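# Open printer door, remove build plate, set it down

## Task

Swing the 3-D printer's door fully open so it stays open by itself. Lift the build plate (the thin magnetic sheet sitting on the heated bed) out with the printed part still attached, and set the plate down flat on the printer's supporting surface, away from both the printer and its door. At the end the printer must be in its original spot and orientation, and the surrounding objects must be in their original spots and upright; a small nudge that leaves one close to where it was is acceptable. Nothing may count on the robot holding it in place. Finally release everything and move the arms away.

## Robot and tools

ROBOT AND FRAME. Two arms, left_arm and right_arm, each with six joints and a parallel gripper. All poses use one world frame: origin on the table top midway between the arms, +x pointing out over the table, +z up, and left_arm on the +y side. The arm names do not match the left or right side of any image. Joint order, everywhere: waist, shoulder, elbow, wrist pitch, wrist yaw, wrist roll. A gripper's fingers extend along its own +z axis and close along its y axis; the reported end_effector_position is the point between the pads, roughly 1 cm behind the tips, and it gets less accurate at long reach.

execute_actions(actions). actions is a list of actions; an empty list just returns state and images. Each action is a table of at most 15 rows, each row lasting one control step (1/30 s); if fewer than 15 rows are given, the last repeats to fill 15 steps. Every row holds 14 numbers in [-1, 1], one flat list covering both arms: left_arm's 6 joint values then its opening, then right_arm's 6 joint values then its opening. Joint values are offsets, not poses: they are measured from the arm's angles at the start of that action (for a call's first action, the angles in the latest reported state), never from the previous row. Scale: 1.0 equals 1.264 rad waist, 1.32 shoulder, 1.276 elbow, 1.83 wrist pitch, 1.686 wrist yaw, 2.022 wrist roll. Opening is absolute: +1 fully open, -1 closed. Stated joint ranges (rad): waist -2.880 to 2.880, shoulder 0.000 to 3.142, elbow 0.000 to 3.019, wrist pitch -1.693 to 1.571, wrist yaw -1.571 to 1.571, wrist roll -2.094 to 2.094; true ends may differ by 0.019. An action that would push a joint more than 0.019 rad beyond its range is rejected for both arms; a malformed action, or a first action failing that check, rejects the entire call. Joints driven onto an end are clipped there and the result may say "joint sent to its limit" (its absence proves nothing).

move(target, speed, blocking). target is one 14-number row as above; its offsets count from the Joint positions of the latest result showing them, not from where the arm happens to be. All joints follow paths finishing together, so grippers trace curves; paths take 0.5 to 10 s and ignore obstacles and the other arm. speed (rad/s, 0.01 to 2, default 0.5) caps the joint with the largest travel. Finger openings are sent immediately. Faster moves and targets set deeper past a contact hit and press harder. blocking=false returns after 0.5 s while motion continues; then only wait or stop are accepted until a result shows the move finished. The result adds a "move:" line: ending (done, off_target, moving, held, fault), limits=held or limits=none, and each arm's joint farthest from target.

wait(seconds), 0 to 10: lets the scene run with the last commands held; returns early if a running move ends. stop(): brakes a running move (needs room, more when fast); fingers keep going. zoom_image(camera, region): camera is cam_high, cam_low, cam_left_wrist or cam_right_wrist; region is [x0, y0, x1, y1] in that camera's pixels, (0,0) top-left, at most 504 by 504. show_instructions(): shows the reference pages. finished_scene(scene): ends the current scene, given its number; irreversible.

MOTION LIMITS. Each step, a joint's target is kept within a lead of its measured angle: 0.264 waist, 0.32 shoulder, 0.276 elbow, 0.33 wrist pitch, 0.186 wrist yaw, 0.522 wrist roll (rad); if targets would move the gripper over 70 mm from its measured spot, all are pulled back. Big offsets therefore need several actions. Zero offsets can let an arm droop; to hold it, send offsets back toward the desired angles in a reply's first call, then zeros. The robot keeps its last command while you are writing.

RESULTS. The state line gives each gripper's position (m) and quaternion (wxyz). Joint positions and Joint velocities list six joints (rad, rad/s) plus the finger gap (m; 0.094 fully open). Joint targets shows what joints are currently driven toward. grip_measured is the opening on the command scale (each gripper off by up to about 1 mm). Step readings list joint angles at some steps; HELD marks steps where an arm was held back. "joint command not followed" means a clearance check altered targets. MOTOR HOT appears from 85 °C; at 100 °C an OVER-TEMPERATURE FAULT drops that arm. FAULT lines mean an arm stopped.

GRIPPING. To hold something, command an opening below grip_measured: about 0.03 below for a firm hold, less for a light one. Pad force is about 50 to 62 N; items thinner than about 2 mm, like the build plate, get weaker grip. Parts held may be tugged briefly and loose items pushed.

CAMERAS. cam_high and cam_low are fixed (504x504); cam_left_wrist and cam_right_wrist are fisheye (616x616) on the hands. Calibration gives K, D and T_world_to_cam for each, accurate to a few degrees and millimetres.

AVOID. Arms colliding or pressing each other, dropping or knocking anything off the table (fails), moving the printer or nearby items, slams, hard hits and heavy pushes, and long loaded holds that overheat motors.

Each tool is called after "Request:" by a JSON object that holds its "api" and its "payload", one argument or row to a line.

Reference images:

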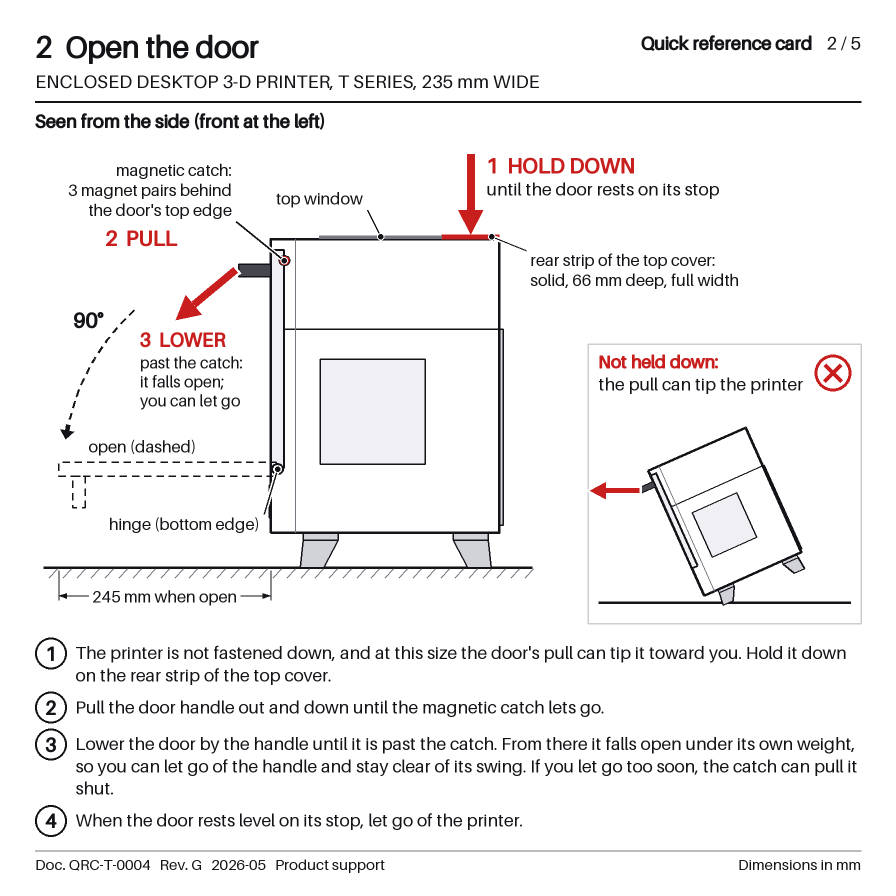

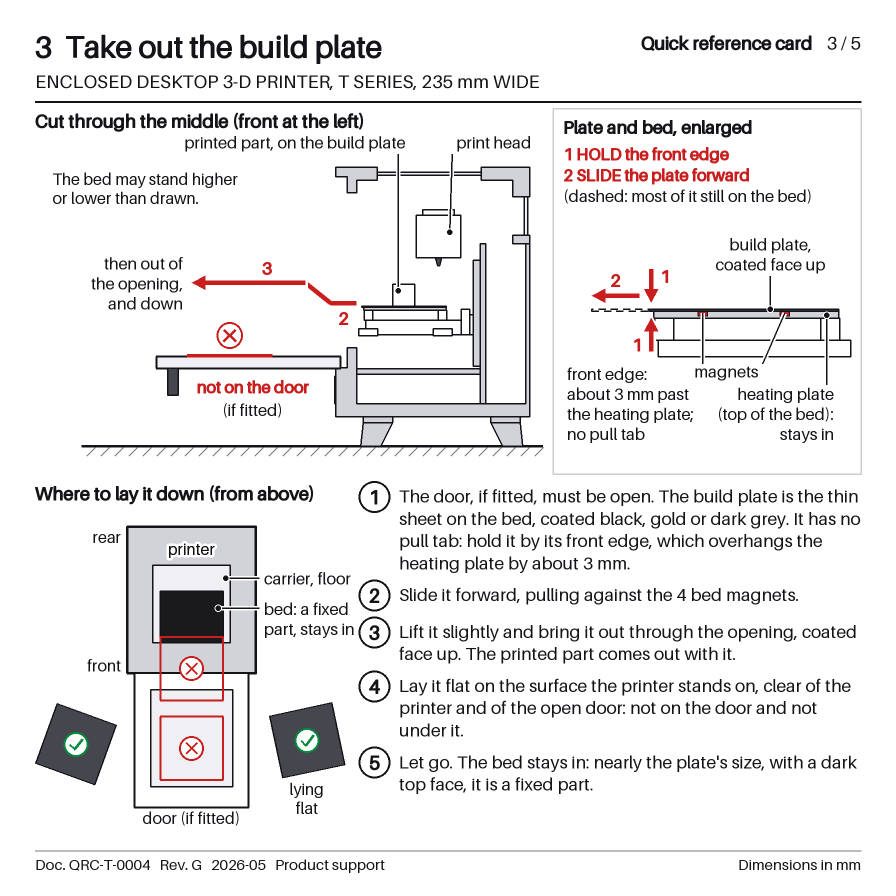

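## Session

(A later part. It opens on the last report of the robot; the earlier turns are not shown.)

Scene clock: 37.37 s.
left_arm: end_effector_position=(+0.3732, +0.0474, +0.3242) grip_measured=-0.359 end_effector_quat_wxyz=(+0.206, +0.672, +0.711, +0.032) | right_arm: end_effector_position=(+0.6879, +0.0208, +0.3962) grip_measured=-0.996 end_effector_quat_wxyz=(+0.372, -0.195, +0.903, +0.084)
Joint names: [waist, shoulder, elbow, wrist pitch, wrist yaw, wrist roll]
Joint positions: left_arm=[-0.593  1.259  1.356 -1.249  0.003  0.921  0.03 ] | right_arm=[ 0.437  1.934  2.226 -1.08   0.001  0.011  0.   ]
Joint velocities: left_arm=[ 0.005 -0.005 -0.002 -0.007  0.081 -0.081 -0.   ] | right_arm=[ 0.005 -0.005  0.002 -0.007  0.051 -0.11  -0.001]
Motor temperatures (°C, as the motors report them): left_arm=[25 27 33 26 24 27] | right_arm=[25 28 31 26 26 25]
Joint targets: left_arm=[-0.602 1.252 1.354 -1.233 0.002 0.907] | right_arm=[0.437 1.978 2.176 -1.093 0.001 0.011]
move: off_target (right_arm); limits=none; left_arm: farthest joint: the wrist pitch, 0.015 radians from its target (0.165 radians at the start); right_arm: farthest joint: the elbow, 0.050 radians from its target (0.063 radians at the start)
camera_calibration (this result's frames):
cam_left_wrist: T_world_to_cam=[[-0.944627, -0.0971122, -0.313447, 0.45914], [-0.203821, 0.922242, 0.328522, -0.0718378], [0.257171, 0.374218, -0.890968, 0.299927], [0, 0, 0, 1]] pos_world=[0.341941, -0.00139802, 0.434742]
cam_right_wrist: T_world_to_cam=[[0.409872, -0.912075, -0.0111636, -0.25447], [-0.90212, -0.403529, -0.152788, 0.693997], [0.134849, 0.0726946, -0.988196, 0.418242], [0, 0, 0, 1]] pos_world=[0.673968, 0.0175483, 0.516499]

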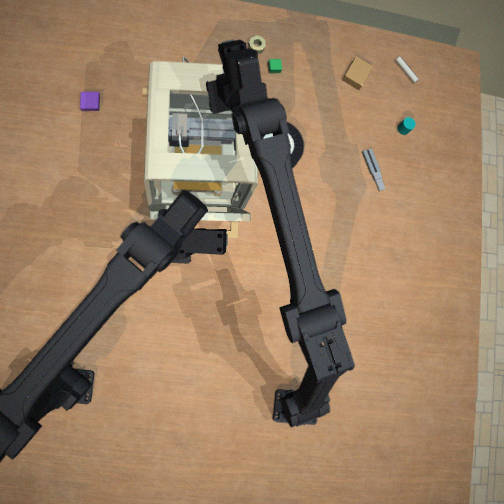

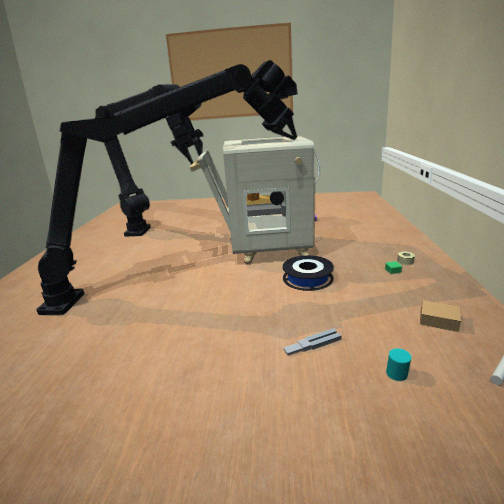

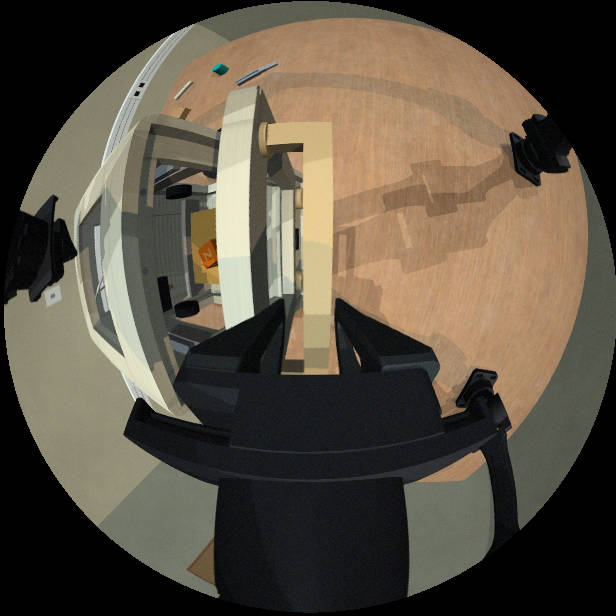

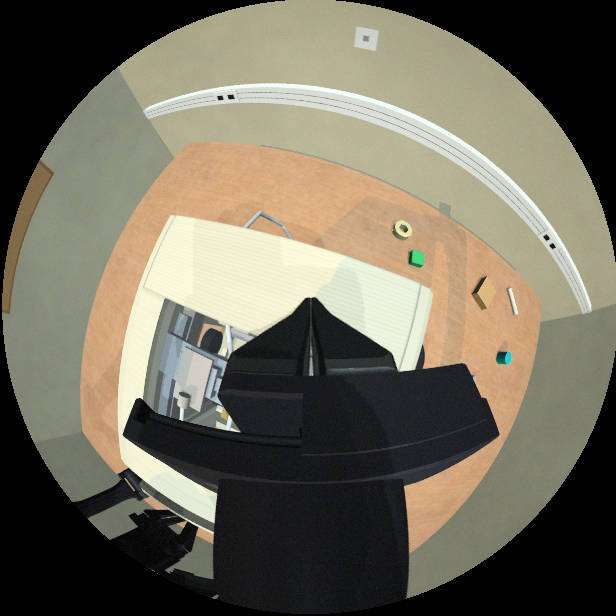

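Request:
{"api": "move", "payload": {
  "target": [-0.07,-0.312,-0.463,0.325,0,0.03,-0.36, 0,0.03,-0.04,0,0,0,-1],
  "speed": 0.15
}}

Request:
{"api": "zoom_image", "payload": {
  "camera": "cam_low",
  "region": [110, 100, 270, 260]
}}

Scene clock: 43.63 s.
left_arm: end_effector_position=(+0.2959, +0.0538, +0.2688) grip_measured=-0.358 end_effector_quat_wxyz=(+0.404, +0.675, +0.615, +0.051) | right_arm: end_effector_position=(+0.6875, +0.0206, +0.3967) grip_measured=-0.996 end_effector_quat_wxyz=(+0.374, -0.195, +0.903, +0.085)
Joint names: [waist, shoulder, elbow, wrist pitch, wrist yaw, wrist roll]
Joint positions: left_arm=[-0.686  0.843  0.777 -0.664  0.016  0.971  0.03 ] | right_arm=[ 0.437  1.93   2.221 -1.075  0.001  0.011  0.   ]
Joint velocities: left_arm=[-0.015 -0.005 -0.007 -0.012 -0.051  0.051 -0.001] | right_arm=[-0.024 -0.005 -0.002 -0.022 -0.037  0.051 -0.001]
Motor temperatures (°C, as the motors report them): left_arm=[25 27 33 26 24 27] | right_arm=[25 28 30 26 26 25]
Joint targets: left_arm=[-0.681 0.847 0.765 -0.654 0.003 0.982] | right_arm=[0.437 1.973 2.175 -1.080 0.001 0.011]
move: off_target (right_arm); limits=none; left_arm: farthest joint: the wrist yaw, 0.013 radians from its target (0.000 radians at the start); right_arm: farthest joint: the elbow, 0.046 radians from its target (0.051 radians at the start)
camera_calibration (this result's frames):
cam_left_wrist: T_world_to_cam=[[-0.795038, -0.0832972, -0.600813, 0.401627], [-0.133481, 0.99027, 0.0393394, -0.0219994], [0.59169, 0.111473, -0.798421, 0.158413], [0, 0, 0, 1]] pos_world=[0.222641, 0.037581, 0.368648]
cam_right_wrist: T_world_to_cam=[[0.409903, -0.91206, -0.011209, -0.254473], [-0.901693, -0.403329, -0.155803, 0.694585], [0.137581, 0.0739712, -0.987725, 0.416715], [0, 0, 0, 1]] pos_world=[0.67328, 0.0172265, 0.516965]

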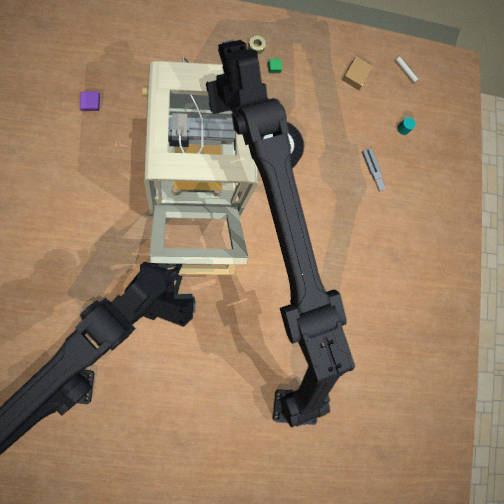

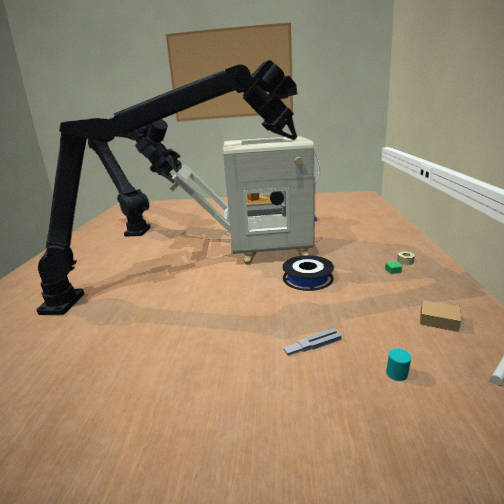

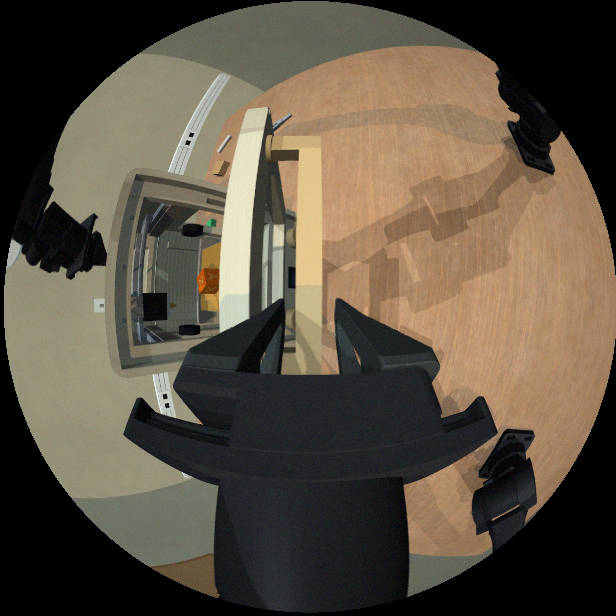

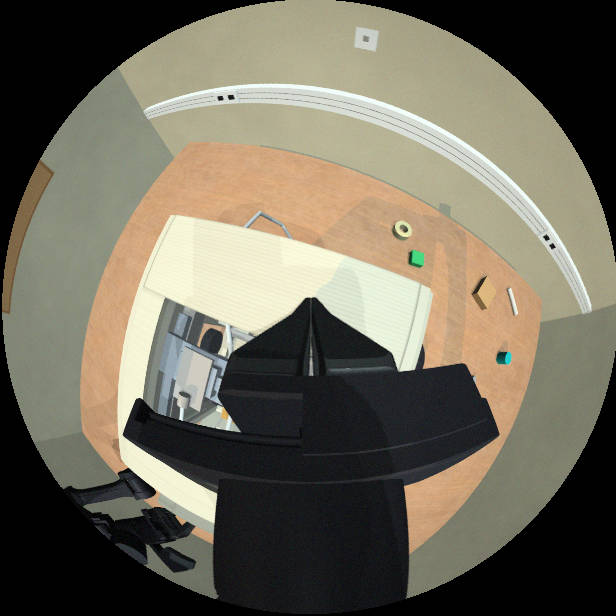

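Region (110, 100, 270, 260) of cam_low's 504x504 image, scaled by 3.150, with more detail than that image has.

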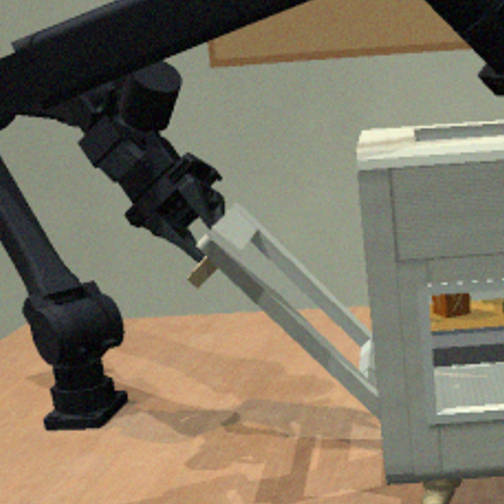

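Request:
{"api": "move", "payload": {
  "target": [-0.098,-0.083,-0.342,0.338,0,0.047,-0.36, 0,0.02,-0.03,0,0,0,-1],
  "speed": 0.15
}}

Request:
{"api": "zoom_image", "payload": {
  "camera": "cam_low",
  "region": [110, 120, 270, 280]
}}

Scene clock: 49.63 s.
left_arm: end_effector_position=(+0.2540, +0.0343, +0.2008) grip_measured=-0.358 end_effector_quat_wxyz=(+0.550, +0.664, +0.503, +0.059) | right_arm: end_effector_position=(+0.6869, +0.0203, +0.3979) grip_measured=-0.996 end_effector_quat_wxyz=(+0.374, -0.195, +0.903, +0.085)
Joint names: [waist, shoulder, elbow, wrist pitch, wrist yaw, wrist roll]
Joint positions: left_arm=[-0.8    0.728  0.362 -0.033  0.014  1.036  0.03 ] | right_arm=[ 0.437  1.928  2.219 -1.075  0.001  0.011  0.   ]
Joint velocities: left_arm=[-0.005 -0.005 -0.002 -0.012 -0.022 -0.037  0.001] | right_arm=[-0.005 -0.005 -0.012  0.007 -0.007 -0.022 -0.001]
Motor temperatures (°C, as the motors report them): left_arm=[25 27 33 26 24 27] | right_arm=[25 28 30 26 26 25]
Joint targets: left_arm=[-0.810 0.734 0.340 -0.046 0.016 1.066] | right_arm=[0.437 1.957 2.182 -1.076 0.001 0.011]
move: off_target (left_arm, right_arm); limits=none; left_arm: farthest joint: the wrist roll, 0.030 radians from its target (0.095 radians at the start); right_arm: farthest joint: the elbow, 0.037 radians from its target (0.038 radians at the start)
camera_calibration (this result's frames):
cam_left_wrist: T_world_to_cam=[[-0.610625, -0.10814, -0.784502, 0.316712], [0.0303554, 0.986708, -0.159641, -0.0071434], [0.791338, -0.121295, -0.599226, 0.048339], [0, 0, 0, 1]] pos_world=[0.155357, 0.0471611, 0.276287]
cam_right_wrist: T_world_to_cam=[[0.409923, -0.912051, -0.0112372, -0.254471], [-0.901423, -0.403203, -0.157687, 0.694675], [0.139287, 0.0747688, -0.987425, 0.416772], [0, 0, 0, 1]] pos_world=[0.672458, 0.0168424, 0.518213]

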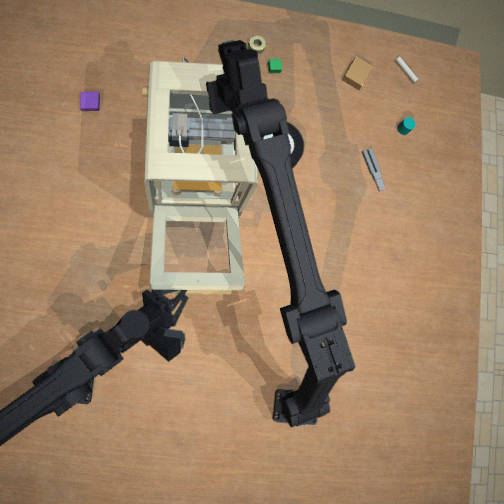

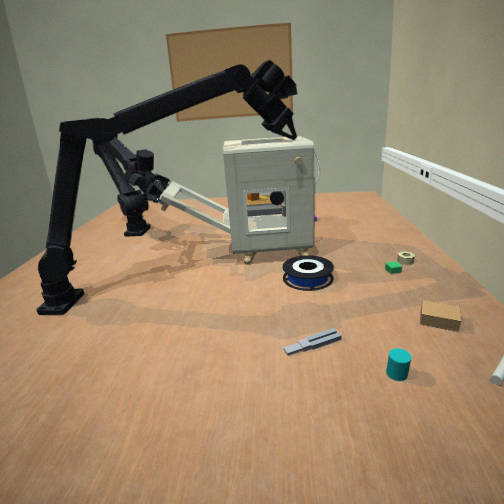

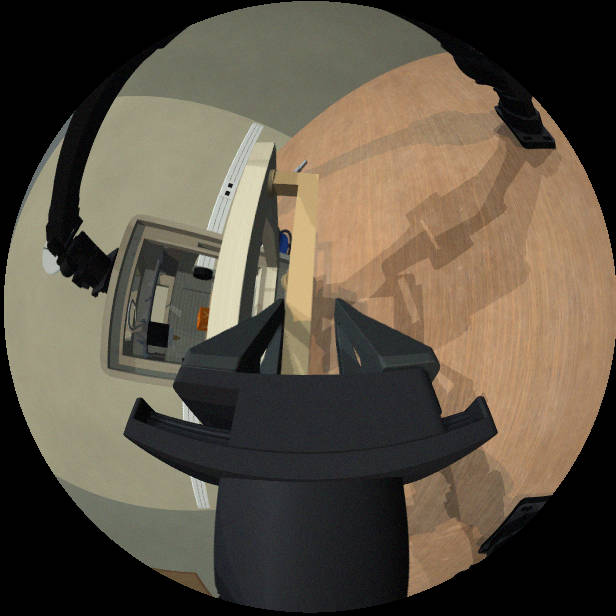

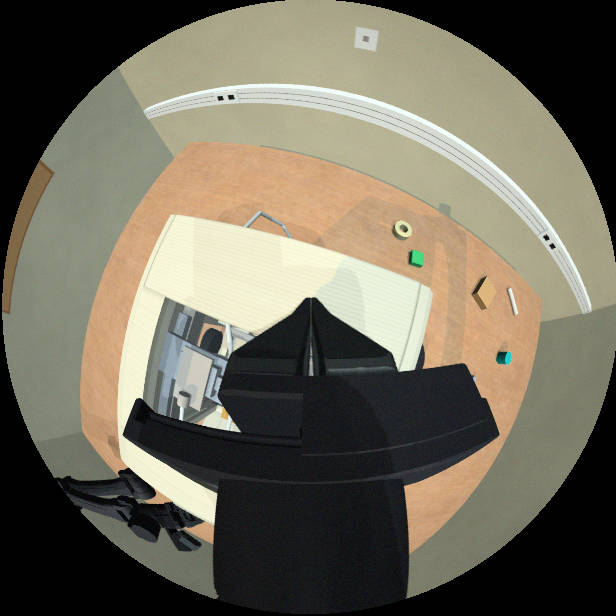

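Region (110, 120, 270, 280) of cam_low's 504x504 image, scaled by 3.150, with more detail than that image has.

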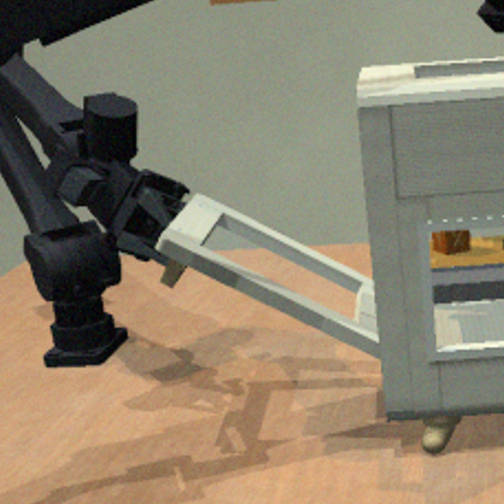

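Request:
{"api": "move", "payload": {
  "target": [-0.055,0.094,-0.137,0.19,-0.008,0.035,-0.36, 0,0.02,-0.03,0,0,0,-1],
  "speed": 0.1
}}

Request:
{"api": "zoom_image", "payload": {
  "camera": "cam_low",
  "region": [110, 120, 270, 280]
}}

Scene clock: 55.03 s.
left_arm: end_effector_position=(+0.2389, +0.0304, +0.1619) grip_measured=-0.358 end_effector_quat_wxyz=(+0.593, +0.656, +0.461, +0.072) | right_arm: end_effector_position=(+0.6868, +0.0203, +0.3978) grip_measured=-0.996 end_effector_quat_wxyz=(+0.374, -0.195, +0.903, +0.085)
Joint names: [waist, shoulder, elbow, wrist pitch, wrist yaw, wrist roll]
Joint positions: left_arm=[-0.851  0.821  0.201  0.33  -0.013  1.074  0.03 ] | right_arm=[ 0.437  1.927  2.219 -1.075  0.001  0.011  0.   ]
Joint velocities: left_arm=[ 0.005  0.005 -0.007 -0.022  0.037  0.022  0.   ] | right_arm=[-0.005 -0.005  0.002 -0.012 -0.022 -0.007 -0.   ]
Motor temperatures (°C, as the motors report them): left_arm=[25 27 33 26 24 27] | right_arm=[25 29 30 26 26 25]
Joint targets: left_arm=[-0.870 0.852 0.187 0.315 0.000 1.106] | right_arm=[0.437 1.954 2.181 -1.075 0.001 0.011]
move: off_target (left_arm, right_arm); limits=none; left_arm: farthest joint: the wrist roll, 0.032 radians from its target (0.071 radians at the start); right_arm: farthest joint: the elbow, 0.038 radians from its target (0.039 radians at the start)
camera_calibration (this result's frames):
cam_left_wrist: T_world_to_cam=[[-0.527427, -0.126574, -0.840119, 0.266213], [0.0874796, 0.975494, -0.201889, -0.0155476], [0.845085, -0.179975, -0.503429, 0.00994459], [0, 0, 0, 1]] pos_world=[0.133364, 0.050652, 0.225518]
cam_right_wrist: T_world_to_cam=[[0.409919, -0.912053, -0.0112316, -0.254475], [-0.901477, -0.403228, -0.15731, 0.694394], [0.138946, 0.0746093, -0.987485, 0.416928], [0, 0, 0, 1]] pos_world=[0.672363, 0.0167981, 0.518087]

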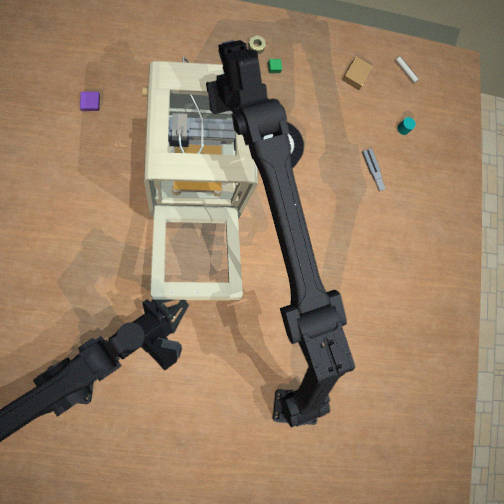

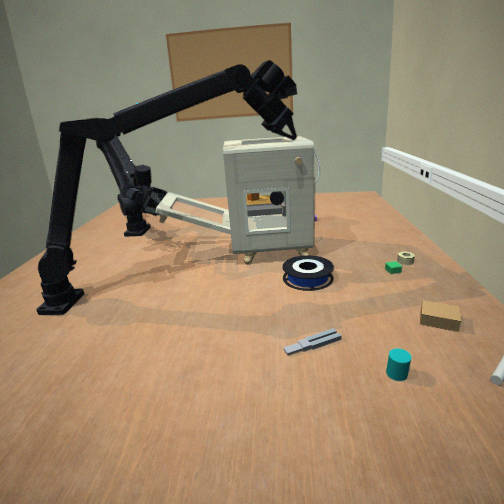

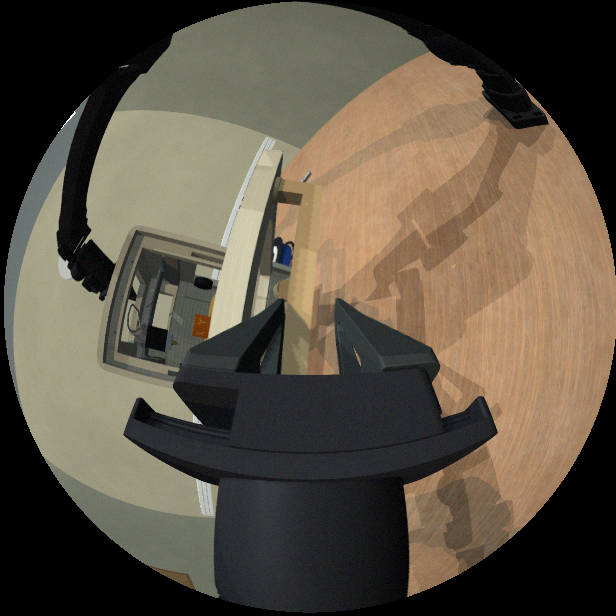

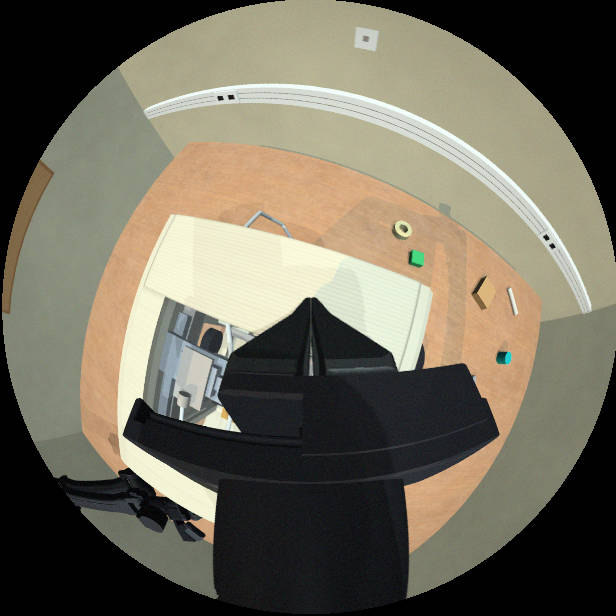

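Region (110, 120, 270, 280) of cam_low's 504x504 image, scaled by 3.150, with more detail than that image has.

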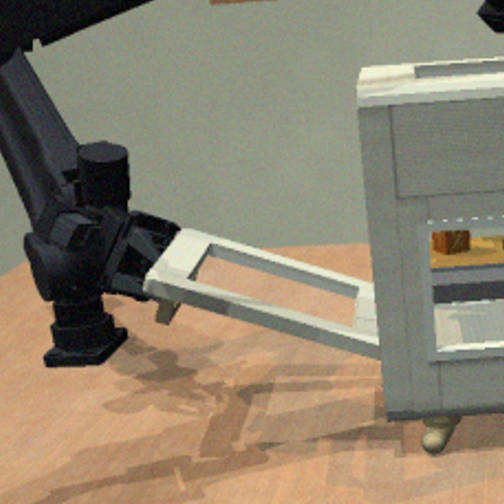

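Request:
{"api": "move", "payload": {
  "target": [-0.05,0.03,-0.01,-0.03,0,0.02,-0.36, 0,0.02,-0.03,0,0,0,-1],
  "speed": 0.05
}}

Request:
{"api": "zoom_image", "payload": {
  "camera": "cam_low",
  "region": [110, 120, 270, 280]
}}

Scene clock: 57.63 s.
left_arm: end_effector_position=(+0.2378, +0.0298, +0.1590) grip_measured=-0.358 end_effector_quat_wxyz=(+0.589, +0.656, +0.466, +0.076) | right_arm: end_effector_position=(+0.6866, +0.0202, +0.3977) grip_measured=-0.996 end_effector_quat_wxyz=(+0.374, -0.195, +0.903, +0.085)
Joint names: [waist, shoulder, elbow, wrist pitch, wrist yaw, wrist roll]
Joint positions: left_arm=[-0.867  0.826  0.201  0.325 -0.04   1.068  0.03 ] | right_arm=[ 0.437  1.927  2.218 -1.075  0.001  0.011  0.   ]
Joint velocities: left_arm=[-0.005 -0.005  0.012 -0.012 -0.051 -0.007  0.002] | right_arm=[ 0.005 -0.005 -0.012  0.012 -0.037  0.022 -0.   ]
Motor temperatures (°C, as the motors report them): left_arm=[25 27 33 26 24 27] | right_arm=[25 29 30 26 26 25]
Joint targets: left_arm=[-0.914 0.860 0.189 0.275 -0.013 1.115] | right_arm=[0.437 1.954 2.180 -1.075 0.001 0.011]
move: off_target (left_arm, right_arm); limits=none; left_arm: farthest joint: the wrist pitch, 0.050 radians from its target (0.055 radians at the start); right_arm: farthest joint: the elbow, 0.037 radians from its target (0.038 radians at the start)
camera_calibration (this result's frames):
cam_left_wrist: T_world_to_cam=[[-0.530377, -0.125901, -0.838361, 0.263598], [0.0748318, 0.978098, -0.194227, -0.0137259], [0.844453, -0.16575, -0.50934, 0.00994885], [0, 0, 0, 1]] pos_world=[0.132432, 0.0482615, 0.223392]
cam_right_wrist: T_world_to_cam=[[0.409915, -0.912055, -0.0112259, -0.254478], [-0.901531, -0.403253, -0.156933, 0.694112], [0.138605, 0.0744498, -0.987545, 0.417083], [0, 0, 0, 1]] pos_world=[0.672268, 0.0167537, 0.517961]

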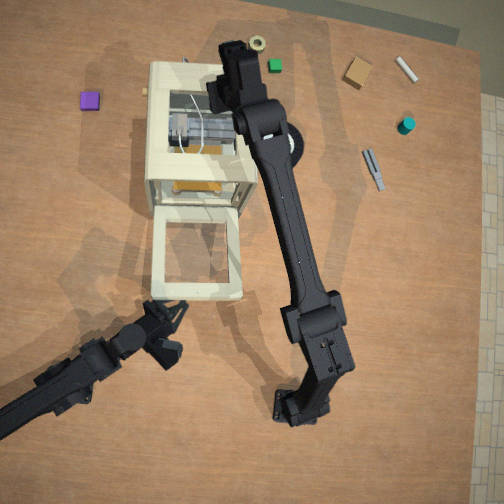

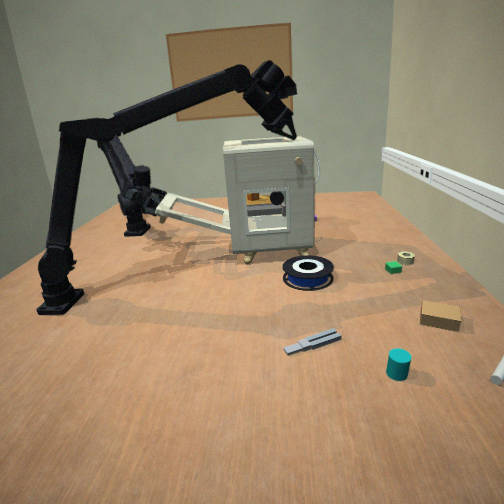

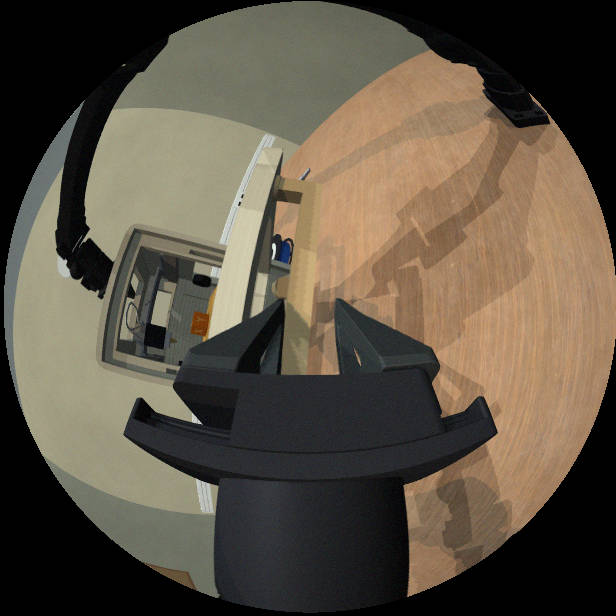

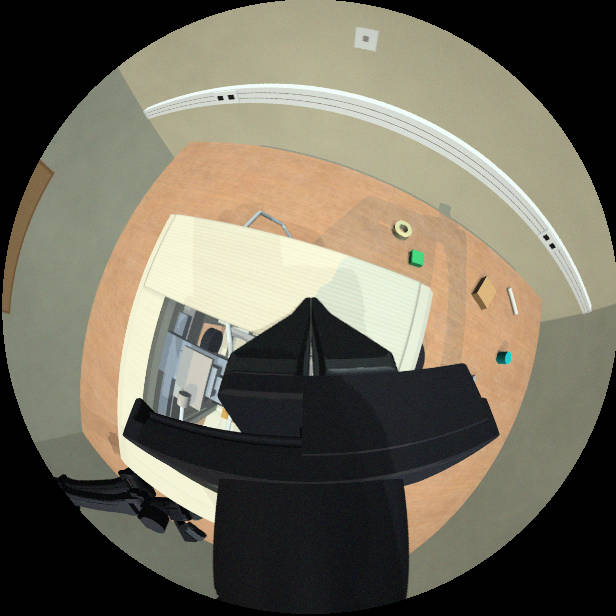

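Region (110, 120, 270, 280) of cam_low's 504x504 image, scaled by 3.150, with more detail than that image has.

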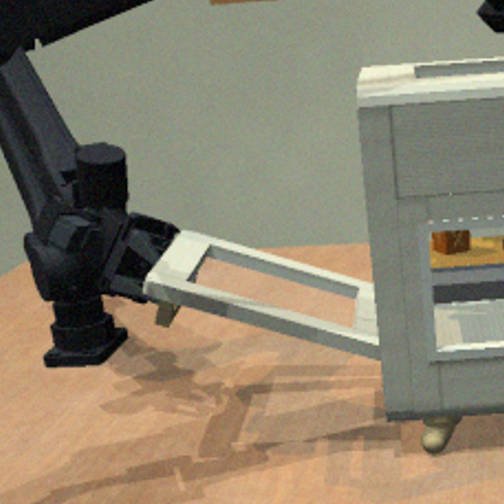

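Request:
{"api": "move", "payload": {
  "target": [-0.03,-0.153,-0.033,-0.07,0.02,0,-0.36, 0,0.02,-0.03,0,0,0,-1],
  "speed": 0.08
}}

Request:
{"api": "zoom_image", "payload": {
  "camera": "cam_low",
  "region": [110, 120, 270, 280]
}}

Scene clock: 63.87 s.
left_arm: end_effector_position=(+0.2101, +0.0415, +0.1693) grip_measured=-0.359 end_effector_quat_wxyz=(+0.604, +0.657, +0.447, +0.054) | right_arm: end_effector_position=(+0.6865, +0.0201, +0.3976) grip_measured=-0.996 end_effector_quat_wxyz=(+0.374, -0.195, +0.903, +0.085)
Joint names: [waist, shoulder, elbow, wrist pitch, wrist yaw, wrist roll]
Joint positions: left_arm=[-0.891  0.63   0.156  0.208 -0.007  1.06   0.03 ] | right_arm=[ 0.437  1.926  2.215 -1.073  0.001  0.011  0.   ]
Joint velocities: left_arm=[-0.005 -0.005  0.002  0.017  0.051 -0.081 -0.   ] | right_arm=[-0.005 -0.005 -0.002  0.002 -0.037  0.007  0.001]
Motor temperatures (°C, as the motors report them): left_arm=[25 27 33 26 24 27] | right_arm=[25 29 30 26 26 25]
Joint targets: left_arm=[-0.905 0.624 0.159 0.197 -0.007 1.067] | right_arm=[0.437 1.953 2.180 -1.074 0.001 0.011]
move: off_target (right_arm); limits=none; left_arm: farthest joint: the waist, 0.014 radians from its target (0.038 radians at the start); right_arm: farthest joint: the elbow, 0.036 radians from its target (0.038 radians at the start)
camera_calibration (this result's frames):
cam_left_wrist: T_world_to_cam=[[-0.529987, -0.127506, -0.838365, 0.258922], [0.128633, 0.965103, -0.228099, -0.026146], [0.838193, -0.228731, -0.495091, 0.0420656], [0, 0, 0, 1]] pos_world=[0.105329, 0.0678694, 0.231934]
cam_right_wrist: T_world_to_cam=[[0.409923, -0.912051, -0.0112372, -0.254481], [-0.901423, -0.403203, -0.157687, 0.694206], [0.139287, 0.0747688, -0.987425, 0.416518], [0, 0, 0, 1]] pos_world=[0.672075, 0.0166633, 0.517888]

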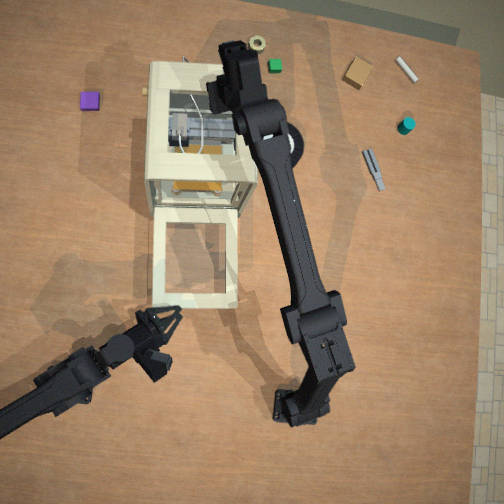

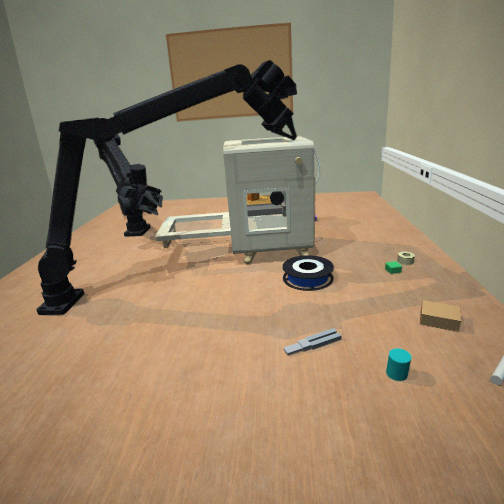

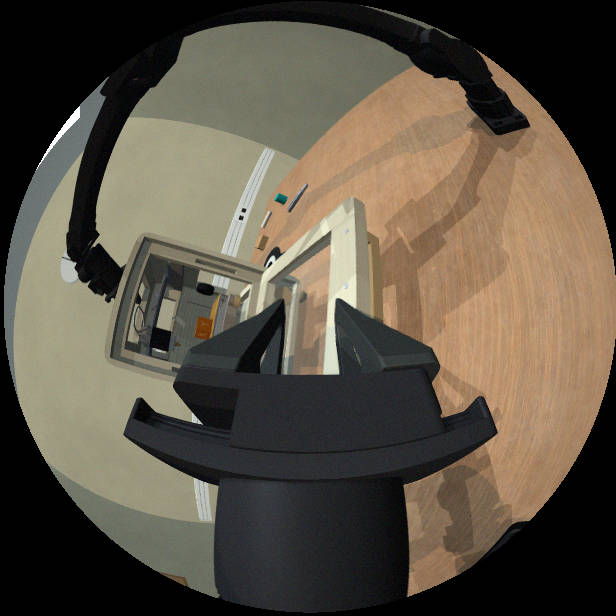

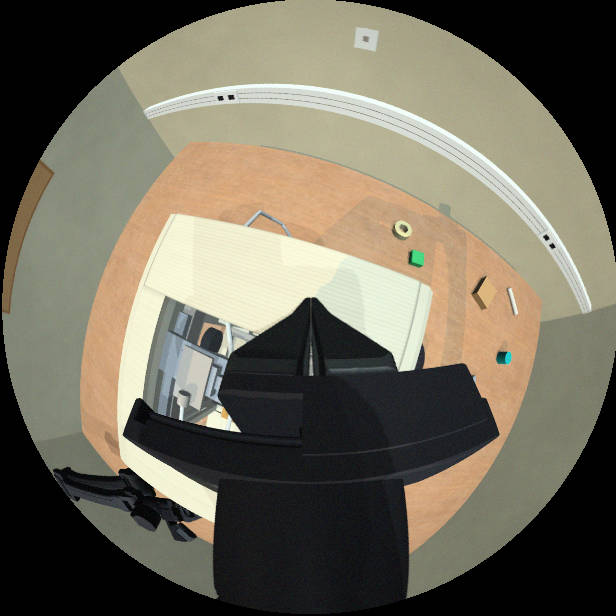

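Region (110, 120, 270, 280) of cam_low's 504x504 image, scaled by 3.150, with more detail than that image has.

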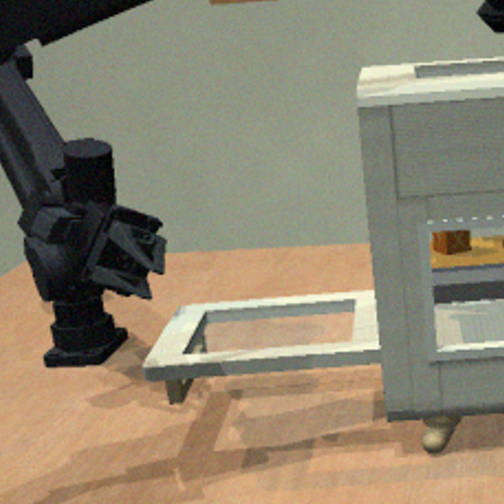

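Request:
{"api": "move", "payload": {
  "target": [-0.08,0.58,0.30,0.368,-0.65,0.257,-0.5, 0,0.015,-0.025,0,0,0,-1],
  "speed": 0.5
}}

Request:
{"api": "zoom_image", "payload": {
  "camera": "cam_left_wrist",
  "region": [150, 100, 450, 400]
}}

Request:
{"api": "zoom_image", "payload": {
  "camera": "cam_low",
  "region": [140, 140, 300, 260]
}}

Scene clock: 70.03 s.
left_arm: end_effector_position=(+0.3585, +0.0421, +0.2178) grip_measured=-0.498 end_effector_quat_wxyz=(+0.464, +0.472, +0.530, +0.530) | right_arm: end_effector_position=(+0.6862, +0.0200, +0.3980) grip_measured=-0.996 end_effector_quat_wxyz=(+0.375, -0.195, +0.902, +0.085)
Joint names: [waist, shoulder, elbow, wrist pitch, wrist yaw, wrist roll]
Joint positions: left_arm=[-0.977  1.387  0.505  0.866 -1.1    1.565  0.024] | right_arm=[ 0.437  1.925  2.215 -1.073  0.001  0.011  0.   ]
Joint velocities: left_arm=[-0.015 -0.015 -0.007 -0.032  0.051 -0.051  0.   ] | right_arm=[-0.005  0.005  0.007 -0.007 -0.11  -0.037 -0.001]
Motor temperatures (°C, as the motors report them): left_arm=[25 27 33 26 24 27] | right_arm=[25 29 30 26 26 25]
Joint targets: left_arm=[-0.992 1.396 0.539 0.882 -1.103 1.580] | right_arm=[0.437 1.945 2.184 -1.073 0.001 0.011]
move: off_target (left_arm, right_arm); limits=none; left_arm: farthest joint: the elbow, 0.034 radians from its target (0.383 radians at the start); right_arm: farthest joint: the elbow, 0.032 radians from its target (0.032 radians at the start)
camera_calibration (this result's frames):
cam_left_wrist: T_world_to_cam=[[-0.0161701, 0.00187457, -0.999867, 0.22389], [-0.676286, 0.736536, 0.0123179, 0.21106], [0.736461, 0.676396, -0.0106421, -0.165333], [0, 0, 0, 1]] pos_world=[0.268119, -0.0440424, 0.219501]
cam_right_wrist: T_world_to_cam=[[0.409926, -0.912049, -0.0112429, -0.254482], [-0.901368, -0.403177, -0.158063, 0.694035], [0.139629, 0.0749283, -0.987365, 0.416737], [0, 0, 0, 1]] pos_world=[0.671712, 0.0164936, 0.518312]

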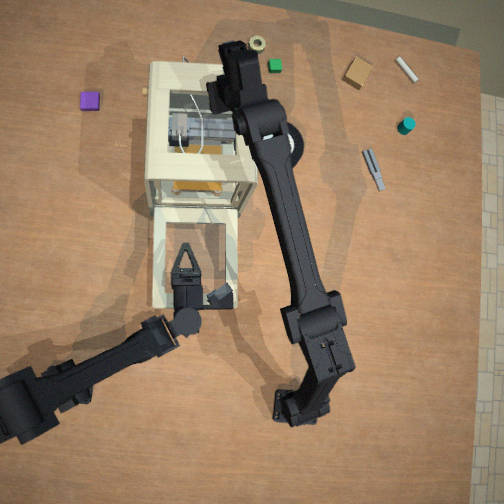

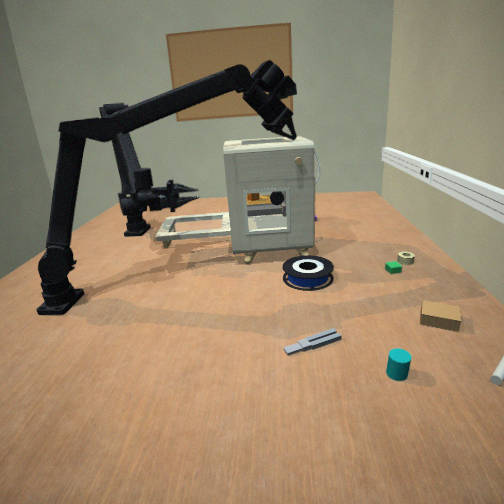

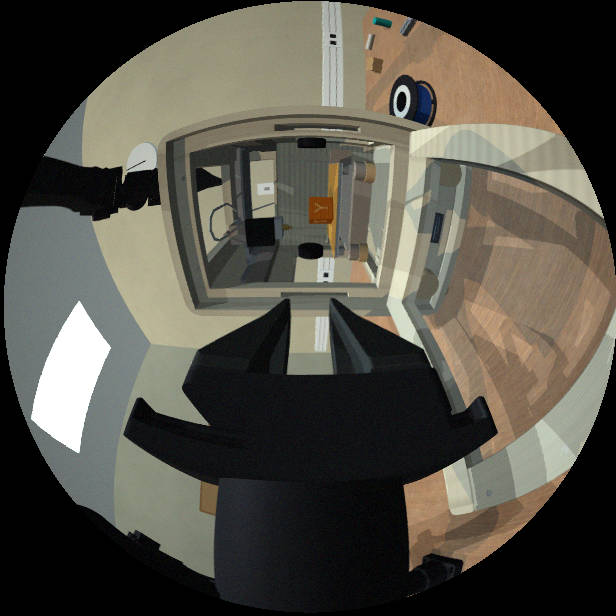

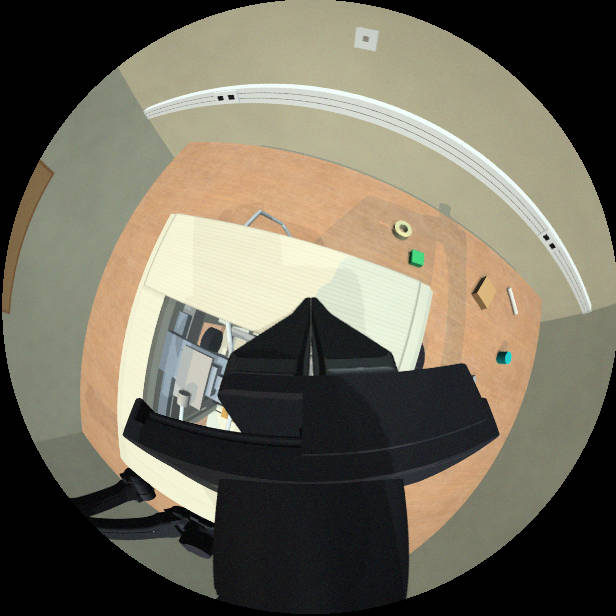

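Region (150, 100, 450, 400) of cam_left_wrist's 616x616 image, scaled by 1.680, with more detail than that image has.

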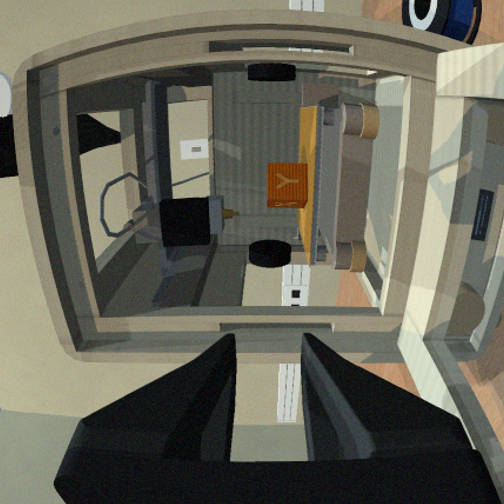

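Region (140, 140, 300, 260) of cam_low's 504x504 image, scaled by 3.150, with more detail than that image has; it fills the top 378 rows of this view, and the rest is white.

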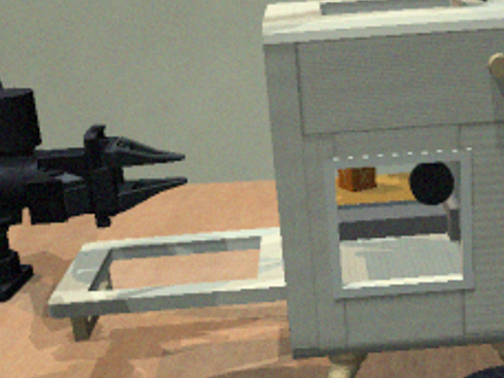

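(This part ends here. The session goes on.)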